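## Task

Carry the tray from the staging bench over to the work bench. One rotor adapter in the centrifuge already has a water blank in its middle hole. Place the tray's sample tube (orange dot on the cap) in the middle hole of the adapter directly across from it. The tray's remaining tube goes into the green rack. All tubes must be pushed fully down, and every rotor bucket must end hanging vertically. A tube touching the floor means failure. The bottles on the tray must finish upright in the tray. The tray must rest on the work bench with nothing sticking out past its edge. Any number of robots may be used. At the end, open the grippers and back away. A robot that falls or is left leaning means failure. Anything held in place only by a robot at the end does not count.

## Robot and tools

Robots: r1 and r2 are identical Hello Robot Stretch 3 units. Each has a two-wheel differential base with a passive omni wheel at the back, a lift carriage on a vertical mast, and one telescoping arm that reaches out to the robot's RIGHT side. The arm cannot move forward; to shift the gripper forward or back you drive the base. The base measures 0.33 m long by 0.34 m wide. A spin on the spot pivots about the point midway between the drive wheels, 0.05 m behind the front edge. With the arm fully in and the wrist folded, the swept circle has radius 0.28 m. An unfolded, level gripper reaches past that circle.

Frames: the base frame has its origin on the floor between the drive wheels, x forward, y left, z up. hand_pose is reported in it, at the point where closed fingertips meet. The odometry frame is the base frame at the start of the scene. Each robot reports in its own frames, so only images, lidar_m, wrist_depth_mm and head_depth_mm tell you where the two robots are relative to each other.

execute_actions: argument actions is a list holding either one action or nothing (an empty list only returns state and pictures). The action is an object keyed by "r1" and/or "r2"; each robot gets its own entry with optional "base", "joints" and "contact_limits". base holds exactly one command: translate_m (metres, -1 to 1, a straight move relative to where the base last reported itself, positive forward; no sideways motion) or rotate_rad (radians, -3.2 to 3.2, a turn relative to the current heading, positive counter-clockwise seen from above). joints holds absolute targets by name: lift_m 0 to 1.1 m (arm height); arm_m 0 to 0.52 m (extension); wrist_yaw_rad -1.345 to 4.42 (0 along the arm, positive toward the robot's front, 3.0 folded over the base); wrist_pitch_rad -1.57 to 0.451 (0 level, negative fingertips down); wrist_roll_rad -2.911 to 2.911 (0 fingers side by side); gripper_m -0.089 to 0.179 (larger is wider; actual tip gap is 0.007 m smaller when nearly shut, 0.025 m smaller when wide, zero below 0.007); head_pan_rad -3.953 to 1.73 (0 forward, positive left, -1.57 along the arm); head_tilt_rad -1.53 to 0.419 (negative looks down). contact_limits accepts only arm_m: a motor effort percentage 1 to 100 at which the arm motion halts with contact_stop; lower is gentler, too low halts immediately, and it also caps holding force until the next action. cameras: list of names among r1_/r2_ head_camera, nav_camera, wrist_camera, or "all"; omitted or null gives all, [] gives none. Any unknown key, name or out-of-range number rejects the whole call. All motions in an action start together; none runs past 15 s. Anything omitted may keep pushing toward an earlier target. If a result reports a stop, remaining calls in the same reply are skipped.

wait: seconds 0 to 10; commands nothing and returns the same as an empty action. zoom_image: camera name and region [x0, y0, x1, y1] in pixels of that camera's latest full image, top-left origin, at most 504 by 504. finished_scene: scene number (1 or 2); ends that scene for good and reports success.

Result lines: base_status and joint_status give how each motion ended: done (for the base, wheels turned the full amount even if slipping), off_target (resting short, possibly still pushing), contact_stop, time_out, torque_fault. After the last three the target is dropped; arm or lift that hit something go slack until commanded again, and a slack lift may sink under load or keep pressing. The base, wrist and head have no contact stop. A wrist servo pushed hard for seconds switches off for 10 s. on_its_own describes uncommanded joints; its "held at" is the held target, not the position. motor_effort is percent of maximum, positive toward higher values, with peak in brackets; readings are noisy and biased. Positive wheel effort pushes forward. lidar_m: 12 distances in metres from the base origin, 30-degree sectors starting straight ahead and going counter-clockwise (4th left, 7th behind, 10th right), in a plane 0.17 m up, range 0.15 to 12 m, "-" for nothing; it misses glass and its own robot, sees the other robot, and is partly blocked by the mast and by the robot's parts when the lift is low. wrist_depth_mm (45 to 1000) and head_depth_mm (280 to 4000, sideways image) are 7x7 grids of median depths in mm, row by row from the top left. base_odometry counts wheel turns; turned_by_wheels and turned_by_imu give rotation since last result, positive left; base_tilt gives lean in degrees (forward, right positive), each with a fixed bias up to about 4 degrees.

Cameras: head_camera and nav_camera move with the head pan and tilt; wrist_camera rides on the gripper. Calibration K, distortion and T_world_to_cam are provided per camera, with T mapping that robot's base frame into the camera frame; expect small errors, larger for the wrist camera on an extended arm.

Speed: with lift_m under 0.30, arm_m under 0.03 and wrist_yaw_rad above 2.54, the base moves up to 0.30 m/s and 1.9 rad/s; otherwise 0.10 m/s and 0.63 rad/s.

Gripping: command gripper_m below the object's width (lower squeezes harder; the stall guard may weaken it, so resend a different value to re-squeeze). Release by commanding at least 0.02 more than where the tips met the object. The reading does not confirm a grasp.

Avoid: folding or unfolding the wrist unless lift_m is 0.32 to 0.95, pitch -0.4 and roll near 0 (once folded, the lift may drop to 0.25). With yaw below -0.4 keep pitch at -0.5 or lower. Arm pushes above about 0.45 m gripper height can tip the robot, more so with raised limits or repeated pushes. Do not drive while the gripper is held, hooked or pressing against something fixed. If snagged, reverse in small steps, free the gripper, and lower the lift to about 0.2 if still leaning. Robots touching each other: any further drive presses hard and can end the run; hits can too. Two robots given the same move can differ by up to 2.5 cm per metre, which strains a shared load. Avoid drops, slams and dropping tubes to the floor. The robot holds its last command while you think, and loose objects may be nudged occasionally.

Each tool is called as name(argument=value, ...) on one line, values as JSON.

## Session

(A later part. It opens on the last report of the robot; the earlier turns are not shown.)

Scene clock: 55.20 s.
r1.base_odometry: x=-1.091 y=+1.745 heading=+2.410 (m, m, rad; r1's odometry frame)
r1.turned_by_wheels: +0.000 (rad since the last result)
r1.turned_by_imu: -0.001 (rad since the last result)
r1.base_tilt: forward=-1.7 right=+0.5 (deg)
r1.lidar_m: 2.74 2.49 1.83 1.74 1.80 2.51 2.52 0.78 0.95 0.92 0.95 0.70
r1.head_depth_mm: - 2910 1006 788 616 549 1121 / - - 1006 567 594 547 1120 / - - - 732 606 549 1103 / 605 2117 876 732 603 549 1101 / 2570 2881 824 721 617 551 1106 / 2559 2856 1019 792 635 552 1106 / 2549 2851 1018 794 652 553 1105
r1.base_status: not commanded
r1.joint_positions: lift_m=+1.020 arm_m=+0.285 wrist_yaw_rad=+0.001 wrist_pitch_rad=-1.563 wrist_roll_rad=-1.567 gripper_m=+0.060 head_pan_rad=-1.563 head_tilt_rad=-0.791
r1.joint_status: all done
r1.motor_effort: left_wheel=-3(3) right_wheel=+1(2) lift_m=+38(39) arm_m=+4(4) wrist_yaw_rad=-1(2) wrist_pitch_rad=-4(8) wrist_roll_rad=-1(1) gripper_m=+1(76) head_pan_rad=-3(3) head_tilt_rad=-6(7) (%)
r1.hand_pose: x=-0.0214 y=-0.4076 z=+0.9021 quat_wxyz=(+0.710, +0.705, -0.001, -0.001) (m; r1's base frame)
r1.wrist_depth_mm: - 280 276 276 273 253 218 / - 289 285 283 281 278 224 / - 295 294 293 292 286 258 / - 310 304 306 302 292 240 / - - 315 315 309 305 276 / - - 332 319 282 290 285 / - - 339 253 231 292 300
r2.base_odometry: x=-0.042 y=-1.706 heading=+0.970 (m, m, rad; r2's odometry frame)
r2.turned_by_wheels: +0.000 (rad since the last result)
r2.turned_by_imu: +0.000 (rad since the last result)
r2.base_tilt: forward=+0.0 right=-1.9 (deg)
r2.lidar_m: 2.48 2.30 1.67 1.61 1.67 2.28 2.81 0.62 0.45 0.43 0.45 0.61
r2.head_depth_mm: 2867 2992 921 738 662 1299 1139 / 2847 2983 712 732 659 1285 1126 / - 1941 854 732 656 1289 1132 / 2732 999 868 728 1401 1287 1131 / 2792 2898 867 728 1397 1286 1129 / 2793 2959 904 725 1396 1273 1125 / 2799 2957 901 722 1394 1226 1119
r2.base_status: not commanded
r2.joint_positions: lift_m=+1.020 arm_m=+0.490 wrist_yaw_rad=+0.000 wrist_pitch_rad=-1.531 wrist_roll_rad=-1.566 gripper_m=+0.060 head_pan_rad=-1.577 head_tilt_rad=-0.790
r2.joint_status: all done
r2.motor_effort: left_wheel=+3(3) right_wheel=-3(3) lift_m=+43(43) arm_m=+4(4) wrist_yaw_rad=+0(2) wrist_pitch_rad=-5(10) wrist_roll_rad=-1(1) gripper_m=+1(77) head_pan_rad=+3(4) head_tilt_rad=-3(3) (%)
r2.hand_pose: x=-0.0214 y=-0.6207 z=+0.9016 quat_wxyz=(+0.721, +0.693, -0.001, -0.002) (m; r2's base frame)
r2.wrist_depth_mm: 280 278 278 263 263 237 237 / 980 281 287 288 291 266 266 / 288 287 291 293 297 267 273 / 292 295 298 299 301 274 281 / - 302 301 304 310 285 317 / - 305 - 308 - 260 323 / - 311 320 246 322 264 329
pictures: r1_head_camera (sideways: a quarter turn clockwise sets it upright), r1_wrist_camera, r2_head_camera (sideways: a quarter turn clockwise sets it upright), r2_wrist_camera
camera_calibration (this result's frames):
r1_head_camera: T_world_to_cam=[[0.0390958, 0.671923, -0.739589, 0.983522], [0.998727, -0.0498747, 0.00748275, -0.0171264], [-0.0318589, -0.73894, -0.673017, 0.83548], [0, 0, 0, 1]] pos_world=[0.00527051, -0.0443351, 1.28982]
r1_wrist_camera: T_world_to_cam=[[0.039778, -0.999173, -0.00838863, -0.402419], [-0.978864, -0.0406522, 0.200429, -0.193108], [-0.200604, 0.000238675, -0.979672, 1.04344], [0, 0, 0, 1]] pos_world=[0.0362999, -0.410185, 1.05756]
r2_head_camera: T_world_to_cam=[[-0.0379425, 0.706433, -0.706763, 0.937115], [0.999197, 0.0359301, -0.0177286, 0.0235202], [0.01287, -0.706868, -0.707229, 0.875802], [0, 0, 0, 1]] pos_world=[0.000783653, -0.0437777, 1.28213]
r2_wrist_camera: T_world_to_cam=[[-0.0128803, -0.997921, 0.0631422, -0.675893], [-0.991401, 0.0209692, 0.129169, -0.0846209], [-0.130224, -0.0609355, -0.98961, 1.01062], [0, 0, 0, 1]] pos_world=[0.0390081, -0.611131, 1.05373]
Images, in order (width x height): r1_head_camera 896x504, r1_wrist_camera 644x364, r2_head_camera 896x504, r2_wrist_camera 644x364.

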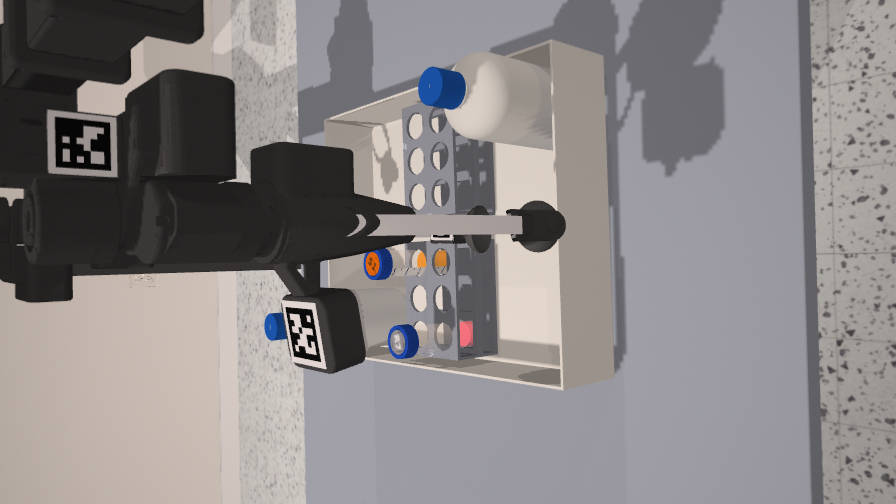

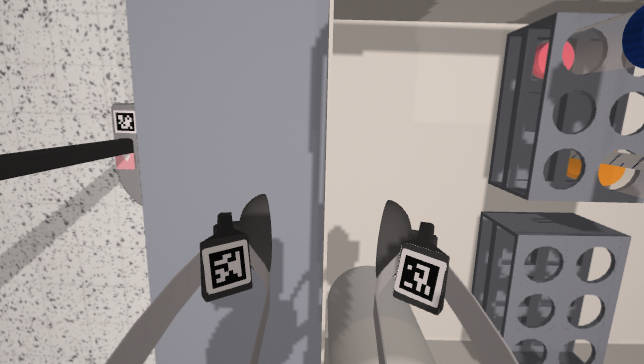

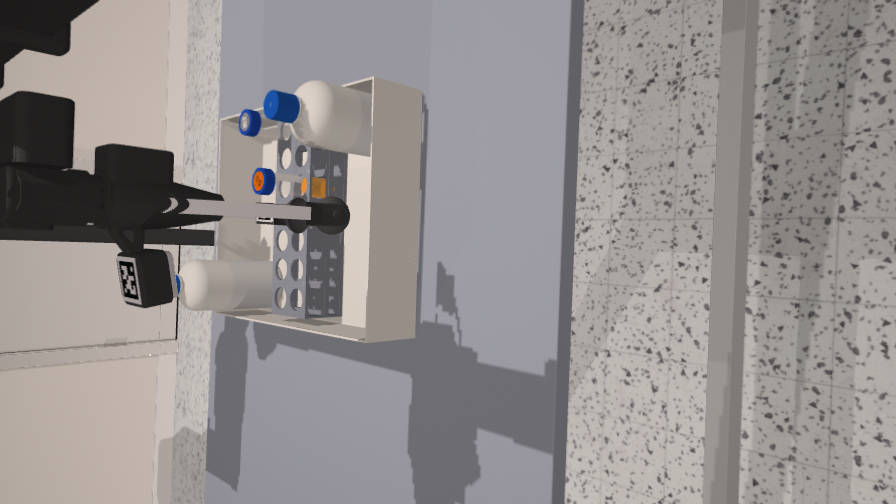

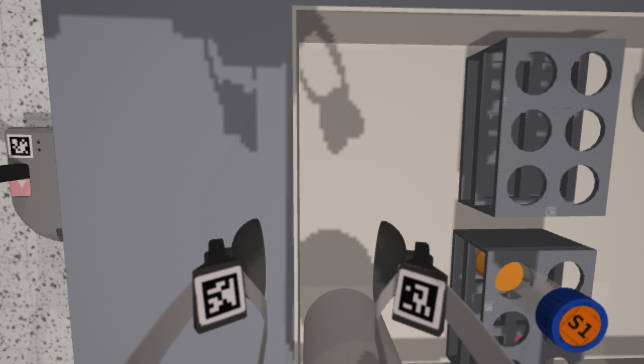

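execute_actions(actions=[{"r1":{"joints":{"lift_m":0.91,"arm_m":0.289}},"r2":{"joints":{"lift_m":0.91,"arm_m":0.479}}}], cameras=["r1_wrist_camera","r2_wrist_camera"])

execute_actions(actions=[{"r1":{"joints":{"gripper_m":-0.04}},"r2":{"joints":{"gripper_m":-0.04}}}], cameras=[])

execute_actions(actions=[{"r1":{"joints":{"lift_m":1.06},"base":{"translate_m":-0.5}},"r2":{"joints":{"lift_m":1.06},"base":{"translate_m":0.495}}}], cameras=["r1_head_camera","r2_nav_camera","r1_wrist_camera","r2_wrist_camera"])

Scene clock: 64.97 s.
r1.base_odometry: x=-1.091 y=+1.745 heading=+2.410 (m, m, rad; r1's odometry frame)
r1.turned_by_wheels: +0.000 (rad since the last result)
r1.turned_by_imu: -0.001 (rad since the last result)
r1.base_tilt: forward=-1.7 right=+0.7 (deg)
r1.lidar_m: 2.74 2.50 1.83 1.74 1.81 2.51 2.52 0.78 0.95 0.92 0.96 0.70
r1.head_depth_mm: 2587 2909 - - 605 548 1114 / 2567 2812 - 555 592 550 1119 / 2591 2770 - 732 607 548 1106 / 913 713 1016 735 604 550 1105 / 1129 2887 787 721 617 552 1102 / 2559 2899 1015 792 634 550 1109 / 2571 2849 1016 792 653 552 1108
r1.base_status: not commanded
r1.joint_positions: lift_m=+0.910 arm_m=+0.289 wrist_yaw_rad=+0.001 wrist_pitch_rad=-1.563 wrist_roll_rad=-1.567 gripper_m=+0.060 head_pan_rad=-1.563 head_tilt_rad=-0.791
r1.joint_status: all done
r1.motor_effort: left_wheel=-3(3) right_wheel=+2(2) lift_m=+30(32) arm_m=+4(4) wrist_yaw_rad=-1(0) wrist_pitch_rad=-4(4) wrist_roll_rad=-1(2) gripper_m=+0(0) head_pan_rad=-3(3) head_tilt_rad=-6(6) (%)
r1.hand_pose: x=-0.0214 y=-0.4115 z=+0.7925 quat_wxyz=(+0.710, +0.705, -0.001, -0.001) (m; r1's base frame)
r1.wrist_depth_mm: 174 173 173 172 171 171 169 / 179 179 178 178 176 176 173 / 185 185 185 183 181 181 177 / 191 192 191 189 187 189 183 / 200 199 197 197 193 194 193 / 209 205 207 203 202 203 186 / - 214 213 211 207 209 200
r2.base_odometry: x=-0.042 y=-1.706 heading=+0.970 (m, m, rad; r2's odometry frame)
r2.turned_by_wheels: +0.000 (rad since the last result)
r2.turned_by_imu: +0.000 (rad since the last result)
r2.base_tilt: forward=-0.1 right=-1.8 (deg)
r2.lidar_m: 2.49 2.30 1.67 1.61 1.67 2.28 2.81 0.62 0.45 0.43 0.45 0.61
r2.head_depth_mm: 2740 3025 - 717 663 1296 1136 / 2660 1130 704 734 658 1297 1130 / 808 - 852 732 656 1284 1133 / 1344 1437 869 728 1401 1293 1130 / 2764 2905 867 727 1394 1282 1128 / 2777 2983 905 726 1395 1280 1123 / 2815 2973 901 723 1384 1228 1121
r2.base_status: not commanded
r2.joint_positions: lift_m=+0.910 arm_m=+0.479 wrist_yaw_rad=+0.000 wrist_pitch_rad=-1.531 wrist_roll_rad=-1.566 gripper_m=+0.060 head_pan_rad=-1.577 head_tilt_rad=-0.790
r2.joint_status: all done
r2.motor_effort: left_wheel=+3(3) right_wheel=-3(3) lift_m=+33(34) arm_m=-4(4) wrist_yaw_rad=+0(0) wrist_pitch_rad=-4(5) wrist_roll_rad=-1(1) gripper_m=+1(1) head_pan_rad=+3(3) head_tilt_rad=-4(4) (%)
r2.hand_pose: x=-0.0214 y=-0.6106 z=+0.7919 quat_wxyz=(+0.721, +0.693, -0.001, -0.002) (m; r2's base frame)
r2.wrist_depth_mm: 173 174 177 177 178 181 179 / 176 177 180 180 182 185 181 / 180 181 184 185 186 188 186 / 184 184 187 188 191 192 189 / 187 190 192 193 194 197 192 / 191 193 - 196 - 201 194 / 196 198 200 202 203 206 175
pictures: r1_wrist_camera, r2_wrist_camera
camera_calibration (this result's frames):
r1_wrist_camera: T_world_to_cam=[[0.0397776, -0.999171, -0.00870596, -0.407002], [-0.978864, -0.0407155, 0.200416, -0.171305], [-0.200605, 0.000549866, -0.979672, 0.936144], [0, 0, 0, 1]] pos_world=[0.0362998, -0.414154, 0.947904]
r2_wrist_camera: T_world_to_cam=[[-0.0128802, -0.99794, 0.0628516, -0.65859], [-0.991401, 0.0209314, 0.129175, -0.0706938], [-0.130224, -0.0606473, -0.989628, 0.90288], [0, 0, 0, 1]] pos_world=[0.0390081, -0.600996, 0.944041]
Images, in order (width x height): r1_wrist_camera 644x364, r2_wrist_camera 644x364.

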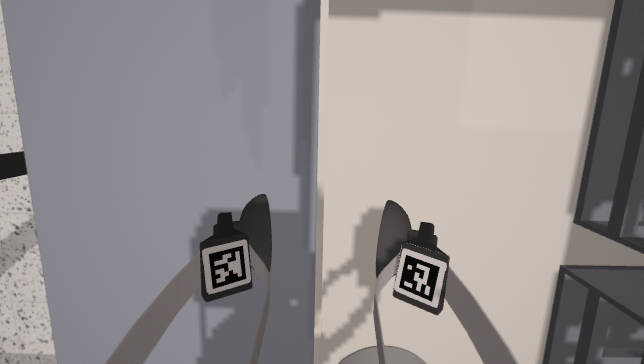

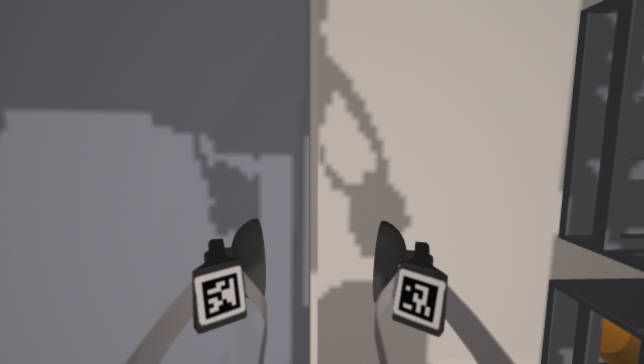

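Scene clock: 66.47 s.
r1.base_odometry: x=-1.091 y=+1.745 heading=+2.410 (m, m, rad; r1's odometry frame)
r1.turned_by_wheels: +0.000 (rad since the last result)
r1.turned_by_imu: +0.000 (rad since the last result)
r1.base_tilt: forward=-1.7 right=+0.8 (deg)
r1.lidar_m: 2.74 2.50 1.83 1.74 1.81 2.51 2.52 0.78 0.95 0.92 0.96 0.70
r1.head_depth_mm: 2569 2871 - - 607 549 1117 / 2606 2816 - 553 593 548 1120 / 2577 2753 - 731 606 550 1096 / 908 713 1018 733 600 549 1100 / 1125 2895 789 720 617 552 1105 / 2566 2850 1015 793 633 551 1106 / 2548 2854 1017 795 651 550 1101
r1.base_status: not commanded
r1.joint_positions: lift_m=+0.910 arm_m=+0.289 wrist_yaw_rad=+0.001 wrist_pitch_rad=-1.565 wrist_roll_rad=-1.568 gripper_m=-0.039 head_pan_rad=-1.563 head_tilt_rad=-0.791
r1.joint_status: all done
r1.motor_effort: left_wheel=-3(3) right_wheel=+1(2) lift_m=+37(37) arm_m=+4(5) wrist_yaw_rad=-1(1) wrist_pitch_rad=-3(4) wrist_roll_rad=+0(1) gripper_m=-18(98) head_pan_rad=-3(2) head_tilt_rad=-7(5) (%)
r1.hand_pose: x=-0.0214 y=-0.4110 z=+0.7923 quat_wxyz=(+0.709, +0.705, +0.000, -0.001) (m; r1's base frame)
r1.wrist_depth_mm: 174 174 173 171 170 169 169 / 179 179 179 177 175 176 172 / 186 185 183 183 181 180 179 / 192 192 190 187 186 187 182 / 201 197 198 - 193 193 192 / - 204 205 203 200 200 188 / - 213 213 210 205 208 198
r2.base_odometry: x=-0.042 y=-1.706 heading=+0.970 (m, m, rad; r2's odometry frame)
r2.turned_by_wheels: +0.000 (rad since the last result)
r2.turned_by_imu: +0.000 (rad since the last result)
r2.base_tilt: forward=-0.1 right=-1.9 (deg)
r2.lidar_m: 2.49 2.30 1.67 1.61 1.67 2.27 2.80 0.62 0.45 0.43 0.45 0.61
r2.head_depth_mm: 2762 3007 - 708 660 1300 1130 / 2670 1128 705 733 660 1292 1135 / 805 - 852 731 657 1287 1124 / 1349 1439 864 727 1395 1282 1130 / 2791 2851 864 727 1406 1281 1125 / 2767 3028 907 723 1386 1277 1124 / 2805 3002 903 721 1387 1227 1117
r2.base_status: not commanded
r2.joint_positions: lift_m=+0.910 arm_m=+0.479 wrist_yaw_rad=+0.000 wrist_pitch_rad=-1.537 wrist_roll_rad=-1.567 gripper_m=-0.039 head_pan_rad=-1.577 head_tilt_rad=-0.790
r2.joint_status: all done
r2.motor_effort: left_wheel=+3(4) right_wheel=-2(3) lift_m=+41(41) arm_m=-4(4) wrist_yaw_rad=+0(0) wrist_pitch_rad=-1(4) wrist_roll_rad=-1(1) gripper_m=-15(90) head_pan_rad=+3(3) head_tilt_rad=-3(3) (%)
r2.hand_pose: x=-0.0214 y=-0.6089 z=+0.7917 quat_wxyz=(+0.719, +0.695, -0.001, -0.001) (m; r2's base frame)
r2.wrist_depth_mm: 173 174 175 176 175 178 176 / 176 179 179 180 179 182 181 / 181 182 184 183 184 186 182 / 184 185 188 188 188 191 188 / 187 188 192 190 192 194 190 / 191 194 195 - 197 199 197 / 195 197 201 201 202 205 174
pictures: none
No camera images: the call's "cameras" was empty. Leave "cameras" out to get every camera's image.

Scene clock: 72.80 s.
r1.base_odometry: x=-0.719 y=+1.411 heading=+2.410 (m, m, rad; r1's odometry frame)
r1.turned_by_wheels: +0.000 (rad since the last result)
r1.turned_by_imu: -0.001 (rad since the last result)
r1.base_tilt: forward=-1.7 right=+0.6 (deg)
r1.lidar_m: 1.18 2.49 1.81 1.74 1.83 2.52 2.02 0.38 0.35 0.92 0.95 1.19
r1.head_depth_mm: 2630 2885 448 506 644 548 689 / - 2825 601 500 647 549 1101 / - - 634 511 647 549 1099 / 1234 2714 635 504 647 549 1105 / 2569 668 636 501 647 551 1106 / 2542 2813 906 512 650 552 1098 / 2553 2861 1014 794 650 552 1107
r1.base_status: done
r1.joint_positions: lift_m=+1.060 arm_m=+0.289 wrist_yaw_rad=+0.001 wrist_pitch_rad=-1.575 wrist_roll_rad=-1.571 gripper_m=-0.039 head_pan_rad=-1.563 head_tilt_rad=-0.791
r1.joint_status: all done
r1.motor_effort: left_wheel=-2(6) right_wheel=+0(1) lift_m=+45(48) arm_m=+4(4) wrist_yaw_rad=+0(1) wrist_pitch_rad=+2(3) wrist_roll_rad=+1(1) gripper_m=-17(18) head_pan_rad=-3(3) head_tilt_rad=-6(6) (%)
r1.hand_pose: x=-0.0214 y=-0.4084 z=+0.9421 quat_wxyz=(+0.705, +0.709, +0.001, +0.000) (m; r1's base frame)
r1.wrist_depth_mm: - - 315 172 169 169 167 / - - 327 177 175 174 170 / - - 334 183 180 179 177 / - - 351 189 185 185 180 / - - 358 - 192 191 190 / - - 376 204 198 198 190 / - - 388 212 204 206 195
r2.base_odometry: x=+0.238 y=-1.298 heading=+0.970 (m, m, rad; r2's odometry frame)
r2.turned_by_wheels: +0.000 (rad since the last result)
r2.turned_by_imu: -0.003 (rad since the last result)
r2.base_tilt: forward=+0.0 right=-2.0 (deg)
r2.lidar_m: 2.00 2.31 1.68 1.61 1.67 2.27 3.30 0.62 0.45 0.43 0.44 2.22
r2.head_depth_mm: 2739 2960 893 737 659 1296 1134 / 2693 594 828 734 657 1289 1137 / - 760 829 733 657 1291 1130 / 2618 774 827 727 655 1286 1130 / 2700 766 824 727 1398 1285 1125 / 2790 2956 941 726 725 1207 1119 / 2795 2998 2222 1743 1420 1276 1125
r2.base_status: done
r2.joint_positions: lift_m=+1.060 arm_m=+0.479 wrist_yaw_rad=+0.000 wrist_pitch_rad=-1.544 wrist_roll_rad=-1.571 gripper_m=-0.039 head_pan_rad=-1.577 head_tilt_rad=-0.790
r2.joint_status: all done
r2.motor_effort: left_wheel=+5(10) right_wheel=-4(5) lift_m=+52(54) arm_m=-3(4) wrist_yaw_rad=+0(0) wrist_pitch_rad=+3(3) wrist_roll_rad=+1(0) gripper_m=-15(14) head_pan_rad=+3(3) head_tilt_rad=-3(3) (%)
r2.hand_pose: x=-0.0214 y=-0.6071 z=+0.9415 quat_wxyz=(+0.716, +0.698, +0.000, +0.000) (m; r2's base frame)
r2.wrist_depth_mm: - 314 317 175 176 178 174 / - 322 323 180 179 181 178 / - 329 330 184 184 185 181 / - 334 336 188 187 190 187 / - 345 345 190 192 193 188 / - 351 353 - 196 198 196 / - 358 361 283 201 203 172
pictures: r1_head_camera (sideways: a quarter turn clockwise sets it upright), r1_wrist_camera, r2_nav_camera (sideways: a quarter turn counterclockwise sets it upright), r2_wrist_camera
camera_calibration (this result's frames):
r1_head_camera: T_world_to_cam=[[0.0390956, 0.671923, -0.739589, 0.983522], [0.998727, -0.0498743, 0.00748275, -0.0171264], [-0.0318587, -0.73894, -0.673017, 0.83548], [0, 0, 0, 1]] pos_world=[0.00527053, -0.0443351, 1.28982]
r1_wrist_camera: T_world_to_cam=[[0.0441959, -0.998807, -0.0207689, -0.391], [-0.978666, -0.0474614, 0.199903, -0.203446], [-0.20065, 0.0114909, -0.979596, 1.08716], [0, 0, 0, 1]] pos_world=[0.0363144, -0.412682, 1.09753]
r2_nav_camera: T_world_to_cam=[[0.0120831, -0.675123, 0.737606, -0.915574], [-0.999159, 0.0207453, 0.0353557, 0.0209182], [-0.0391713, -0.737413, -0.674305, 0.84721], [0, 0, 0, 1]] pos_world=[0.0651499, 0.00618459, 1.24587]
r2_wrist_camera: T_world_to_cam=[[-0.00848125, -0.998719, 0.0498847, -0.652708], [-0.991461, 0.0148906, 0.129552, -0.094121], [-0.130129, -0.04836, -0.990317, 1.0593], [0, 0, 0, 1]] pos_world=[0.0389917, -0.599243, 1.09379]
Images, in order (width x height): r1_head_camera 896x504, r1_wrist_camera 644x364, r2_nav_camera 672x504, r2_wrist_camera 644x364.

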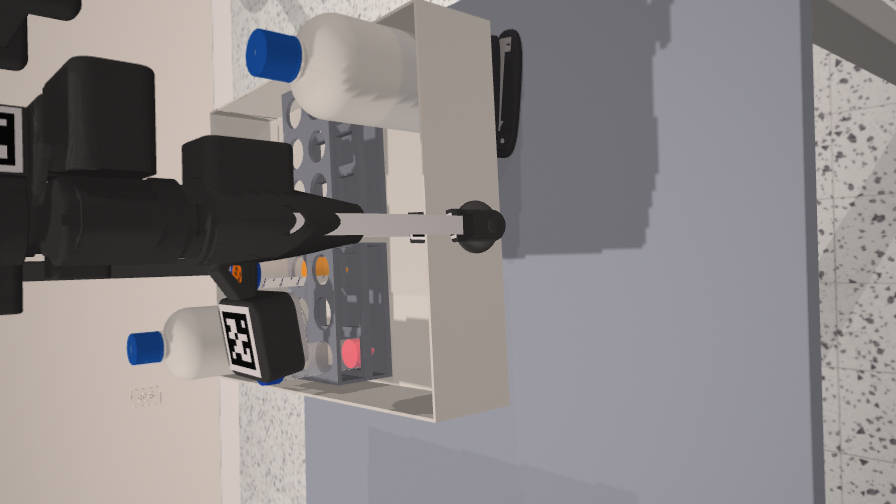

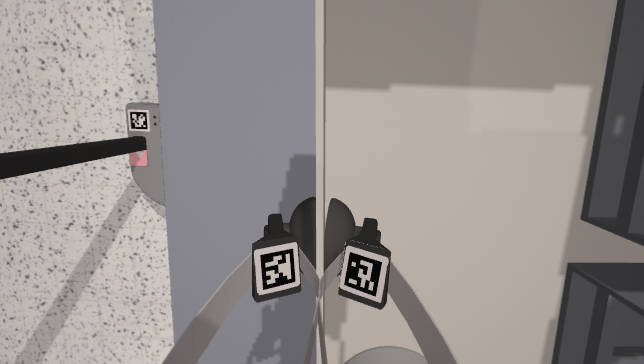

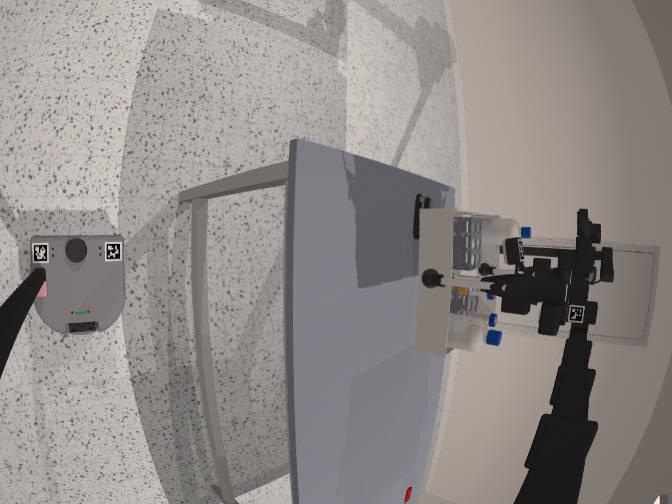

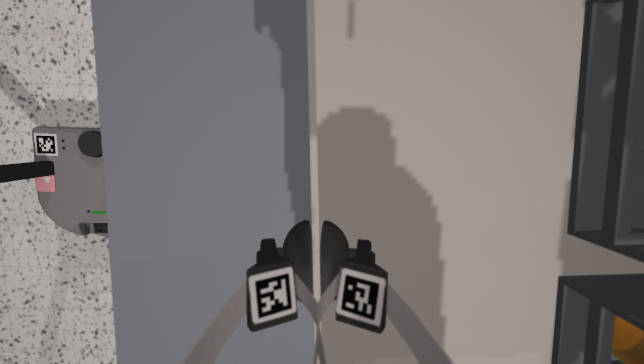

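execute_actions(actions=[{"r1":{"base":{"translate_m":-0.8}},"r2":{"base":{"translate_m":0.792}}}], cameras=["r1_nav_camera","r2_nav_camera"])

Scene clock: 93.10 s.
r1.base_odometry: x=-0.124 y=+0.876 heading=+2.410 (m, m, rad; r1's odometry frame)
r1.turned_by_wheels: +0.000 (rad since the last result)
r1.turned_by_imu: -0.003 (rad since the last result)
r1.base_tilt: forward=-1.6 right=+0.8 (deg)
r1.lidar_m: 1.98 2.50 1.83 1.77 1.83 2.51 1.23 1.51 3.10 1.34 1.06 0.60
r1.head_depth_mm: 2619 2889 454 509 1568 1332 1165 / - 2884 474 499 1566 1340 1167 / - - 634 509 1583 1340 1162 / 636 1400 637 510 1588 1339 1167 / 2524 2723 608 505 1570 1341 1167 / 2530 2780 636 511 1581 1346 1169 / 2560 2857 2480 1931 1584 1346 1173
r1.base_status: done
r1.joint_positions: lift_m=+1.060 arm_m=+0.289 wrist_yaw_rad=+0.001 wrist_pitch_rad=-1.585 wrist_roll_rad=-1.574 gripper_m=-0.039 head_pan_rad=-1.563 head_tilt_rad=-0.791
r1.joint_status: not commanded
r1.motor_effort: left_wheel=-2(6) right_wheel=+0(2) lift_m=+45(46) arm_m=+4(4) wrist_yaw_rad=-1(1) wrist_pitch_rad=+8(7) wrist_roll_rad=+2(2) gripper_m=-19(20) head_pan_rad=-2(3) head_tilt_rad=-5(6) (%)
r1.hand_pose: x=-0.0214 y=-0.4059 z=+0.9424 quat_wxyz=(+0.702, +0.712, +0.002, +0.001) (m; r1's base frame)
r1.wrist_depth_mm: - - - 171 170 168 165 / - - - 175 174 173 171 / - - - 183 180 179 174 / - - - 186 187 184 178 / - - - - 192 191 190 / - - - 202 198 197 182 / - - - 209 203 206 194
r2.base_odometry: x=+0.685 y=-0.644 heading=+0.970 (m, m, rad; r2's odometry frame)
r2.turned_by_wheels: +0.000 (rad since the last result)
r2.turned_by_imu: -0.004 (rad since the last result)
r2.base_tilt: forward=-0.1 right=-2.0 (deg)
r2.lidar_m: 1.57 2.33 1.68 1.62 1.68 2.28 1.73 0.71 1.21 1.35 3.26 1.23
r2.head_depth_mm: 2721 2949 2216 1837 1517 1300 1130 / 2689 595 2051 1829 1508 1287 1132 / - 757 2058 1815 1505 1287 1128 / 2620 785 1781 1699 1502 1289 1128 / 2671 786 1850 1725 1499 1287 1124 / 2786 2970 2229 1795 1481 1284 1132 / 2737 2973 2231 1784 1487 1281 1122
r2.base_status: done
r2.joint_positions: lift_m=+1.060 arm_m=+0.479 wrist_yaw_rad=+0.001 wrist_pitch_rad=-1.559 wrist_roll_rad=-1.574 gripper_m=-0.039 head_pan_rad=-1.577 head_tilt_rad=-0.790
r2.joint_status: not commanded
r2.motor_effort: left_wheel=+6(11) right_wheel=-5(5) lift_m=+51(52) arm_m=-1(3) wrist_yaw_rad=-1(1) wrist_pitch_rad=+11(11) wrist_roll_rad=+2(2) gripper_m=-16(16) head_pan_rad=+3(3) head_tilt_rad=-4(4) (%)
r2.hand_pose: x=-0.0214 y=-0.6032 z=+0.9418 quat_wxyz=(+0.711, +0.703, +0.002, +0.001) (m; r2's base frame)
r2.wrist_depth_mm: - - - 176 176 176 172 / - - - 179 179 180 175 / - - - 183 184 184 179 / - - - 189 188 188 184 / - - - 191 190 192 191 / - - - - 196 196 188 / - - - 203 202 202 174
pictures: r1_nav_camera (sideways: a quarter turn counterclockwise sets it upright), r2_nav_camera (sideways: a quarter turn counterclockwise sets it upright)
camera_calibration (this result's frames):
r1_nav_camera: T_world_to_cam=[[0.0356104, -0.692823, 0.720228, -0.901006], [-0.997979, -0.0626029, -0.0108774, 0.067498], [0.0526245, -0.718385, -0.693652, 0.854015], [0, 0, 0, 1]] pos_world=[0.0545048, -0.00650077, 1.24205]
r2_nav_camera: T_world_to_cam=[[0.012083, -0.675123, 0.737606, -0.915574], [-0.999159, 0.0207454, 0.0353557, 0.0209182], [-0.0391714, -0.737413, -0.674305, 0.84721], [0, 0, 0, 1]] pos_world=[0.0651499, 0.00618458, 1.24587]
Images, in order (width x height): r1_nav_camera 672x504, r2_nav_camera 672x504.

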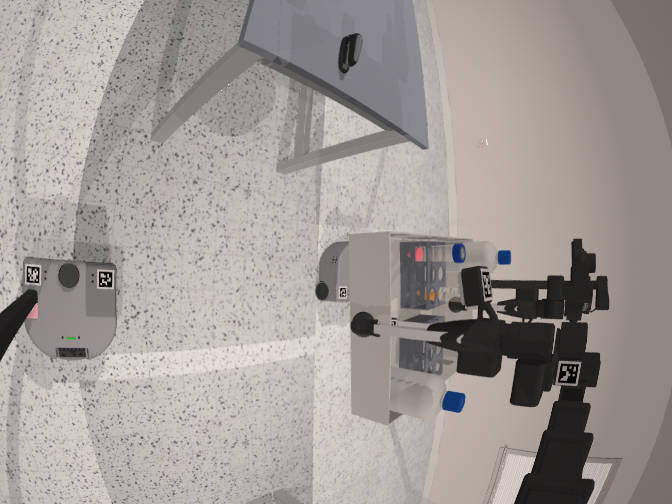

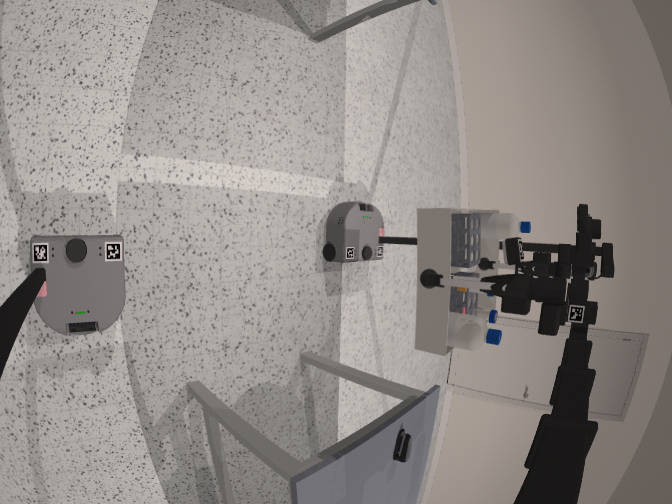

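execute_actions(actions=[{"r1":{"base":{"translate_m":-0.9},"joints":{"arm_m":0.272}},"r2":{"base":{"translate_m":0.891},"joints":{"arm_m":0.465}}}], cameras=["r1_nav_camera","r2_nav_camera"])

Scene clock: 106.53 s.
r1.base_odometry: x=+0.546 y=+0.275 heading=+2.410 (m, m, rad; r1's odometry frame)
r1.turned_by_wheels: +0.000 (rad since the last result)
r1.turned_by_imu: +0.000 (rad since the last result)
r1.base_tilt: forward=-1.7 right=+0.7 (deg)
r1.lidar_m: 1.46 2.47 1.84 1.77 1.84 2.52 1.74 0.40 0.43 1.32 3.10 1.69
r1.head_depth_mm: 2582 2918 450 503 1492 1332 1157 / - 2891 465 490 1496 1338 1167 / - - 632 509 1587 1338 1164 / 619 703 633 497 1588 1340 1166 / 2503 2788 606 490 1538 1339 1162 / 2564 667 644 544 1552 1348 1171 / 2552 2868 2475 1932 1588 1348 1173
r1.base_status: done
r1.joint_positions: lift_m=+1.060 arm_m=+0.272 wrist_yaw_rad=+0.003 wrist_pitch_rad=-1.564 wrist_roll_rad=-1.581 gripper_m=-0.039 head_pan_rad=-1.563 head_tilt_rad=-0.791
r1.joint_status: all done
r1.motor_effort: left_wheel=-1(7) right_wheel=-1(3) lift_m=+46(46) arm_m=-4(6) wrist_yaw_rad=-2(2) wrist_pitch_rad=-3(15) wrist_roll_rad=+5(5) gripper_m=-17(18) head_pan_rad=-3(3) head_tilt_rad=-6(6) (%)
r1.hand_pose: x=-0.0214 y=-0.3950 z=+0.9419 quat_wxyz=(+0.709, +0.705, +0.005, +0.004) (m; r1's base frame)
r1.wrist_depth_mm: - - - 170 170 169 168 / - - - 177 176 174 172 / - - - 181 181 180 176 / - - - 189 187 187 181 / - - - - 194 194 192 / - - - 205 200 199 194 / - - 507 337 205 207 199
r2.base_odometry: x=+1.189 y=+0.091 heading=+0.971 (m, m, rad; r2's odometry frame)
r2.turned_by_wheels: +0.000 (rad since the last result)
r2.turned_by_imu: -0.007 (rad since the last result)
r2.base_tilt: forward=+0.0 right=-1.9 (deg)
r2.lidar_m: 1.48 2.36 1.70 1.64 1.69 2.28 1.72 1.52 3.26 1.33 0.49 0.57
r2.head_depth_mm: 2757 2962 2237 1827 1511 1298 1129 / 2692 597 2058 1822 1505 1291 1128 / - 758 2050 1819 1511 1290 1128 / 1223 756 646 1668 1505 1283 1129 / 2622 755 633 1715 1495 1282 1125 / 2753 2945 1278 1698 1496 1286 1126 / 2774 2962 899 763 1427 999 1122
r2.base_status: done
r2.joint_positions: lift_m=+1.060 arm_m=+0.465 wrist_yaw_rad=+0.004 wrist_pitch_rad=-1.533 wrist_roll_rad=-1.581 gripper_m=-0.039 head_pan_rad=-1.577 head_tilt_rad=-0.790
r2.joint_status: all done
r2.motor_effort: left_wheel=+9(12) right_wheel=-7(7) lift_m=+51(51) arm_m=-4(7) wrist_yaw_rad=-3(4) wrist_pitch_rad=-4(14) wrist_roll_rad=+4(4) gripper_m=-15(16) head_pan_rad=+3(3) head_tilt_rad=-3(4) (%)
r2.hand_pose: x=-0.0214 y=-0.5961 z=+0.9413 quat_wxyz=(+0.720, +0.694, +0.006, +0.005) (m; r2's base frame)
r2.wrist_depth_mm: - - - 176 177 178 176 / - - - 178 181 182 180 / - - - 183 185 187 184 / - - - 187 188 191 187 / - - - 190 193 196 196 / - - - - 197 200 179 / - - - - 202 204 178
pictures: r1_nav_camera (sideways: a quarter turn counterclockwise sets it upright), r2_nav_camera (sideways: a quarter turn counterclockwise sets it upright)
camera_calibration (this result's frames):
r1_nav_camera: T_world_to_cam=[[0.0356103, -0.692823, 0.720228, -0.901006], [-0.997979, -0.0626027, -0.0108774, 0.067498], [0.0526244, -0.718385, -0.693652, 0.854015], [0, 0, 0, 1]] pos_world=[0.0545048, -0.00650077, 1.24205]
r2_nav_camera: T_world_to_cam=[[0.0120834, -0.675123, 0.737606, -0.915574], [-0.999159, 0.0207449, 0.0353557, 0.0209182], [-0.039171, -0.737413, -0.674305, 0.84721], [0, 0, 0, 1]] pos_world=[0.0651499, 0.00618461, 1.24587]
Images, in order (width x height): r1_nav_camera 672x504, r2_nav_camera 672x504.

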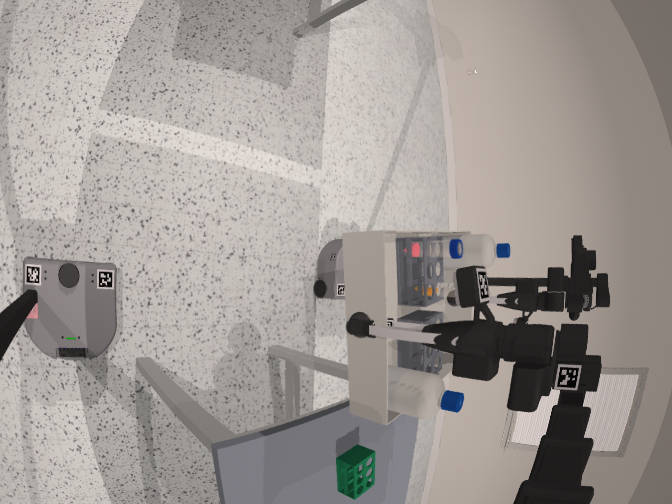

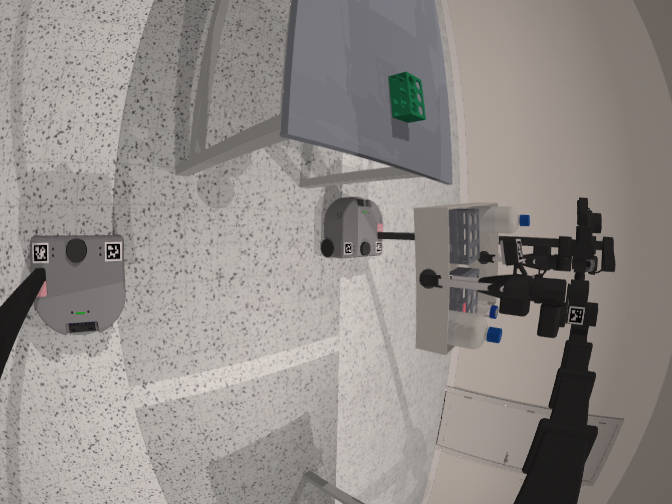

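execute_actions(actions=[{"r1":{"base":{"translate_m":-0.97}},"r2":{"base":{"translate_m":0.945},"joints":{"arm_m":0.455}}}], cameras=["r1_nav_camera","r2_nav_camera"])

Scene clock: 120.70 s.
r1.base_odometry: x=+1.268 y=-0.373 heading=+2.410 (m, m, rad; r1's odometry frame)
r1.turned_by_wheels: +0.000 (rad since the last result)
r1.turned_by_imu: -0.001 (rad since the last result)
r1.base_tilt: forward=-1.6 right=+0.7 (deg)
r1.lidar_m: 2.42 2.50 1.83 1.77 1.83 2.53 0.97 0.80 0.94 0.91 0.95 0.68
r1.head_depth_mm: 2575 2893 900 516 646 548 1104 / - 2900 459 492 647 548 1105 / - - 631 510 648 548 1099 / 2488 2863 666 485 632 549 1098 / 614 2788 611 563 632 551 1103 / 2545 637 590 562 619 551 1106 / 2528 2879 1018 795 652 552 508
r1.base_status: done
r1.joint_positions: lift_m=+1.060 arm_m=+0.272 wrist_yaw_rad=+0.006 wrist_pitch_rad=-1.577 wrist_roll_rad=-1.588 gripper_m=-0.039 head_pan_rad=-1.563 head_tilt_rad=-0.791
r1.joint_status: not commanded
r1.motor_effort: left_wheel=+0(3) right_wheel=-3(5) lift_m=+46(45) arm_m=-2(4) wrist_yaw_rad=-4(4) wrist_pitch_rad=+4(11) wrist_roll_rad=+7(8) gripper_m=-19(19) head_pan_rad=-2(3) head_tilt_rad=-7(6) (%)
r1.hand_pose: x=-0.0215 y=-0.3914 z=+0.9422 quat_wxyz=(+0.704, +0.710, +0.009, +0.008) (m; r1's base frame)
r1.wrist_depth_mm: - - 316 170 170 169 164 / - - 323 175 175 173 169 / - - 335 181 181 180 174 / - - 347 188 186 186 184 / - - 361 155 193 193 188 / - - 377 203 199 198 191 / - - 389 381 204 205 199
r2.base_odometry: x=+1.722 y=+0.871 heading=+0.971 (m, m, rad; r2's odometry frame)
r2.turned_by_wheels: +0.000 (rad since the last result)
r2.turned_by_imu: -0.006 (rad since the last result)
r2.base_tilt: forward=-0.1 right=-2.0 (deg)
r2.lidar_m: 1.64 2.41 1.73 1.66 1.71 2.29 2.44 0.57 0.41 0.39 0.40 0.54
r2.head_depth_mm: 2722 2919 894 736 629 1295 1115 / 2711 591 831 734 626 1288 1108 / - 758 737 731 623 1298 1127 / 818 759 722 729 622 1283 1130 / 2590 768 618 729 636 1289 1123 / 2696 2852 907 726 635 1284 1123 / 2744 2897 899 723 633 1280 1123
r2.base_status: done
r2.joint_positions: lift_m=+1.060 arm_m=+0.455 wrist_yaw_rad=+0.007 wrist_pitch_rad=-1.551 wrist_roll_rad=-1.588 gripper_m=-0.039 head_pan_rad=-1.577 head_tilt_rad=-0.790
r2.joint_status: all done
r2.motor_effort: left_wheel=+10(15) right_wheel=-8(9) lift_m=+52(51) arm_m=-2(6) wrist_yaw_rad=-5(6) wrist_pitch_rad=+7(10) wrist_roll_rad=+6(6) gripper_m=-16(16) head_pan_rad=+3(3) head_tilt_rad=-5(4) (%)
r2.hand_pose: x=-0.0215 y=-0.5813 z=+0.9416 quat_wxyz=(+0.714, +0.700, +0.009, +0.008) (m; r2's base frame)
r2.wrist_depth_mm: - 317 318 175 177 178 172 / - 322 326 179 181 182 176 / - 328 330 183 184 184 179 / - 338 339 186 188 189 185 / - 347 346 189 193 194 193 / - 352 354 - 196 197 192 / - 362 364 359 202 203 199
pictures: r1_nav_camera (sideways: a quarter turn counterclockwise sets it upright), r2_nav_camera (sideways: a quarter turn counterclockwise sets it upright)
camera_calibration (this result's frames):
r1_nav_camera: T_world_to_cam=[[0.0356103, -0.692823, 0.720228, -0.901006], [-0.997979, -0.0626027, -0.0108774, 0.067498], [0.0526244, -0.718385, -0.693652, 0.854015], [0, 0, 0, 1]] pos_world=[0.0545048, -0.00650077, 1.24205]
r2_nav_camera: T_world_to_cam=[[0.0120834, -0.675123, 0.737606, -0.915574], [-0.999159, 0.0207448, 0.0353557, 0.0209182], [-0.0391709, -0.737413, -0.674305, 0.84721], [0, 0, 0, 1]] pos_world=[0.0651499, 0.00618462, 1.24587]
Images, in order (width x height): r1_nav_camera 672x504, r2_nav_camera 672x504.

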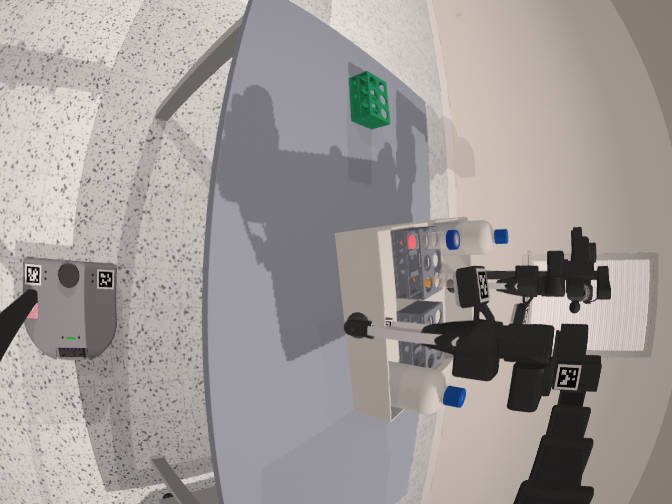

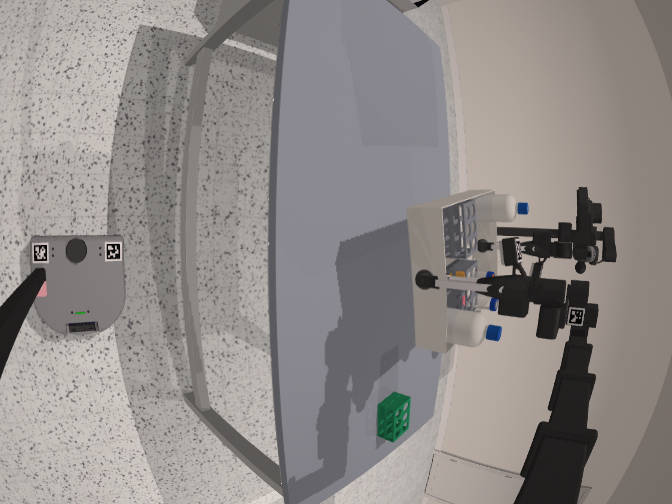

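execute_actions(actions=[{"r1":{"joints":{"lift_m":0.925}},"r2":{"joints":{"lift_m":0.925}}}], cameras=[])

execute_actions(actions=[{"r1":{"joints":{"lift_m":0.915}},"r2":{"joints":{"lift_m":0.915}}}], cameras=["r1_nav_camera"])

Scene clock: 126.83 s.
r1.base_odometry: x=+1.268 y=-0.373 heading=+2.410 (m, m, rad; r1's odometry frame)
r1.turned_by_wheels: +0.000 (rad since the last result)
r1.turned_by_imu: -0.001 (rad since the last result)
r1.base_tilt: forward=-1.7 right=+0.5 (deg)
r1.lidar_m: 2.42 2.50 1.84 1.77 1.83 2.53 0.97 0.80 0.94 0.91 0.94 0.68
r1.head_depth_mm: 2568 2874 - 742 614 548 1103 / 2586 2799 - 542 596 549 1102 / 2569 2830 - 704 601 550 1096 / 2551 2731 939 720 603 550 1098 / 630 698 843 694 628 550 1108 / 780 2831 742 721 629 551 1105 / 2550 2878 1017 795 654 553 508
r1.base_status: not commanded
r1.joint_positions: lift_m=+0.925 arm_m=+0.272 wrist_yaw_rad=+0.006 wrist_pitch_rad=-1.577 wrist_roll_rad=-1.588 gripper_m=-0.039 head_pan_rad=-1.563 head_tilt_rad=-0.791
r1.joint_status: all done
r1.motor_effort: left_wheel=+0(0) right_wheel=-2(2) lift_m=+37(38) arm_m=-2(2) wrist_yaw_rad=-5(4) wrist_pitch_rad=+3(4) wrist_roll_rad=+8(7) gripper_m=-17(19) head_pan_rad=-3(2) head_tilt_rad=-7(6) (%)
r1.hand_pose: x=-0.0215 y=-0.3915 z=+0.8075 quat_wxyz=(+0.705, +0.710, +0.009, +0.008) (m; r1's base frame)
r1.wrist_depth_mm: 917 189 187 170 169 168 164 / 981 194 195 175 175 174 170 / 988 201 200 181 180 181 174 / - 208 207 188 187 186 184 / - 216 214 156 193 192 187 / - 223 222 203 198 198 192 / - 231 229 219 204 206 200
r2.base_odometry: x=+1.722 y=+0.871 heading=+0.971 (m, m, rad; r2's odometry frame)
r2.turned_by_wheels: +0.000 (rad since the last result)
r2.turned_by_imu: +0.000 (rad since the last result)
r2.base_tilt: forward=-0.2 right=-1.9 (deg)
r2.lidar_m: 1.63 2.40 1.73 1.66 1.71 2.30 2.44 0.57 0.41 0.39 0.40 0.54
r2.head_depth_mm: 2701 - - 716 627 1295 1114 / 2607 2820 699 733 626 1288 1113 / 2622 - 828 712 625 1287 1124 / 811 968 819 706 622 1288 1130 / 2692 954 820 697 634 1278 1121 / 2738 2950 904 725 634 1280 1120 / 2756 2940 904 721 631 1279 1118
r2.base_status: not commanded
r2.joint_positions: lift_m=+0.925 arm_m=+0.455 wrist_yaw_rad=+0.007 wrist_pitch_rad=-1.551 wrist_roll_rad=-1.588 gripper_m=-0.039 head_pan_rad=-1.577 head_tilt_rad=-0.790
r2.joint_status: all done
r2.motor_effort: left_wheel=+10(10) right_wheel=-8(8) lift_m=+42(45) arm_m=-2(3) wrist_yaw_rad=-6(5) wrist_pitch_rad=+6(6) wrist_roll_rad=+6(6) gripper_m=-16(16) head_pan_rad=+3(3) head_tilt_rad=-4(3) (%)
r2.hand_pose: x=-0.0215 y=-0.5814 z=+0.8069 quat_wxyz=(+0.714, +0.700, +0.009, +0.008) (m; r2's base frame)
r2.wrist_depth_mm: 189 190 191 176 177 178 172 / 193 193 195 179 180 182 177 / 196 197 200 183 184 184 181 / 201 202 204 187 189 189 184 / 205 207 207 190 192 194 192 / 208 211 211 - 197 198 193 / 215 216 218 216 201 203 199
pictures: none
No camera images: the call's "cameras" was empty. Leave "cameras" out to get every camera's image.

Scene clock: 127.57 s.
r1.base_odometry: x=+1.268 y=-0.373 heading=+2.410 (m, m, rad; r1's odometry frame)
r1.turned_by_wheels: +0.000 (rad since the last result)
r1.turned_by_imu: +0.000 (rad since the last result)
r1.base_tilt: forward=-1.6 right=+0.7 (deg)
r1.lidar_m: 2.42 2.50 1.83 1.77 1.84 2.52 0.97 0.79 0.94 0.91 0.95 0.68
r1.head_depth_mm: 2579 2894 - - 614 548 1097 / 2577 2819 - 547 600 549 1096 / 2562 2764 - 710 602 550 1106 / 2566 2768 869 729 620 551 1106 / 854 672 974 714 640 552 1104 / 1084 2907 746 758 636 552 1106 / 2560 2847 1023 797 650 552 508
r1.base_status: not commanded
r1.joint_positions: lift_m=+0.915 arm_m=+0.272 wrist_yaw_rad=+0.006 wrist_pitch_rad=-1.577 wrist_roll_rad=-1.588 gripper_m=-0.039 head_pan_rad=-1.563 head_tilt_rad=-0.791
r1.joint_status: all done
r1.motor_effort: left_wheel=-1(0) right_wheel=-2(2) lift_m=+37(36) arm_m=-2(2) wrist_yaw_rad=-4(5) wrist_pitch_rad=+3(3) wrist_roll_rad=+8(8) gripper_m=-18(18) head_pan_rad=-3(3) head_tilt_rad=-6(6) (%)
r1.hand_pose: x=-0.0215 y=-0.3915 z=+0.7975 quat_wxyz=(+0.705, +0.710, +0.009, +0.008) (m; r1's base frame)
r1.wrist_depth_mm: 181 180 179 169 170 169 165 / 566 185 185 175 175 174 169 / 196 191 191 181 181 179 175 / - 198 196 188 187 185 184 / - 206 204 156 192 192 188 / - 212 211 203 200 199 191 / - 221 219 214 204 206 199
r2.base_odometry: x=+1.722 y=+0.871 heading=+0.971 (m, m, rad; r2's odometry frame)
r2.turned_by_wheels: +0.000 (rad since the last result)
r2.turned_by_imu: +0.000 (rad since the last result)
r2.base_tilt: forward=-0.1 right=-1.9 (deg)
r2.lidar_m: 1.64 2.41 1.73 1.66 1.70 2.29 2.44 0.57 0.41 0.39 0.40 0.54
r2.head_depth_mm: 2739 - - 716 628 1292 1115 / 2619 1129 705 733 625 1301 1109 / 2673 - 843 712 624 1286 1128 / 816 975 827 704 623 1286 1124 / 2654 963 831 701 637 1284 1121 / 2742 2954 905 724 632 1282 1121 / 2800 2937 903 719 632 1278 1122
r2.base_status: not commanded
r2.joint_positions: lift_m=+0.915 arm_m=+0.455 wrist_yaw_rad=+0.007 wrist_pitch_rad=-1.551 wrist_roll_rad=-1.588 gripper_m=-0.039 head_pan_rad=-1.577 head_tilt_rad=-0.790
r2.joint_status: all done
r2.motor_effort: left_wheel=+11(11) right_wheel=-8(8) lift_m=+42(40) arm_m=-2(3) wrist_yaw_rad=-5(5) wrist_pitch_rad=+6(6) wrist_roll_rad=+6(6) gripper_m=-16(16) head_pan_rad=+3(3) head_tilt_rad=-4(4) (%)
r2.hand_pose: x=-0.0215 y=-0.5814 z=+0.7969 quat_wxyz=(+0.714, +0.700, +0.009, +0.008) (m; r2's base frame)
r2.wrist_depth_mm: 179 181 181 175 176 178 173 / 183 183 185 178 181 182 177 / 187 188 189 183 184 186 180 / 190 192 193 187 189 189 185 / 195 197 197 190 194 194 193 / 199 201 202 - 196 198 193 / 205 204 207 205 200 202 198
pictures: r1_nav_camera (sideways: a quarter turn counterclockwise sets it upright)
camera_calibration (this result's frames):
r1_nav_camera: T_world_to_cam=[[0.0356103, -0.692823, 0.720228, -0.901006], [-0.997979, -0.0626027, -0.0108774, 0.067498], [0.0526244, -0.718385, -0.693652, 0.854015], [0, 0, 0, 1]] pos_world=[0.0545048, -0.00650078, 1.24205]
Images, in order (width x height): r1_nav_camera 672x504.

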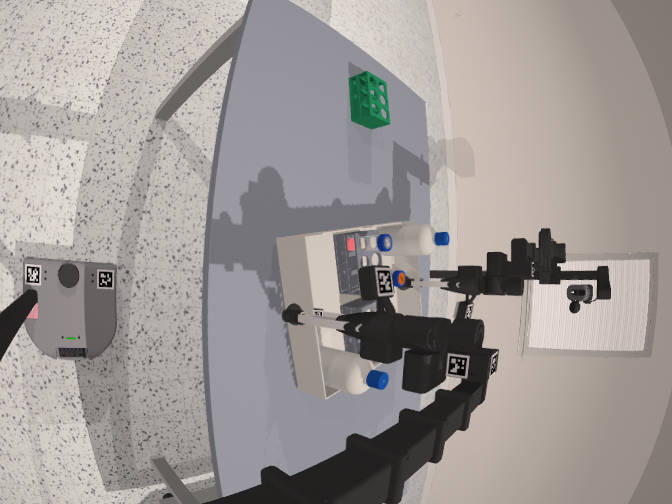

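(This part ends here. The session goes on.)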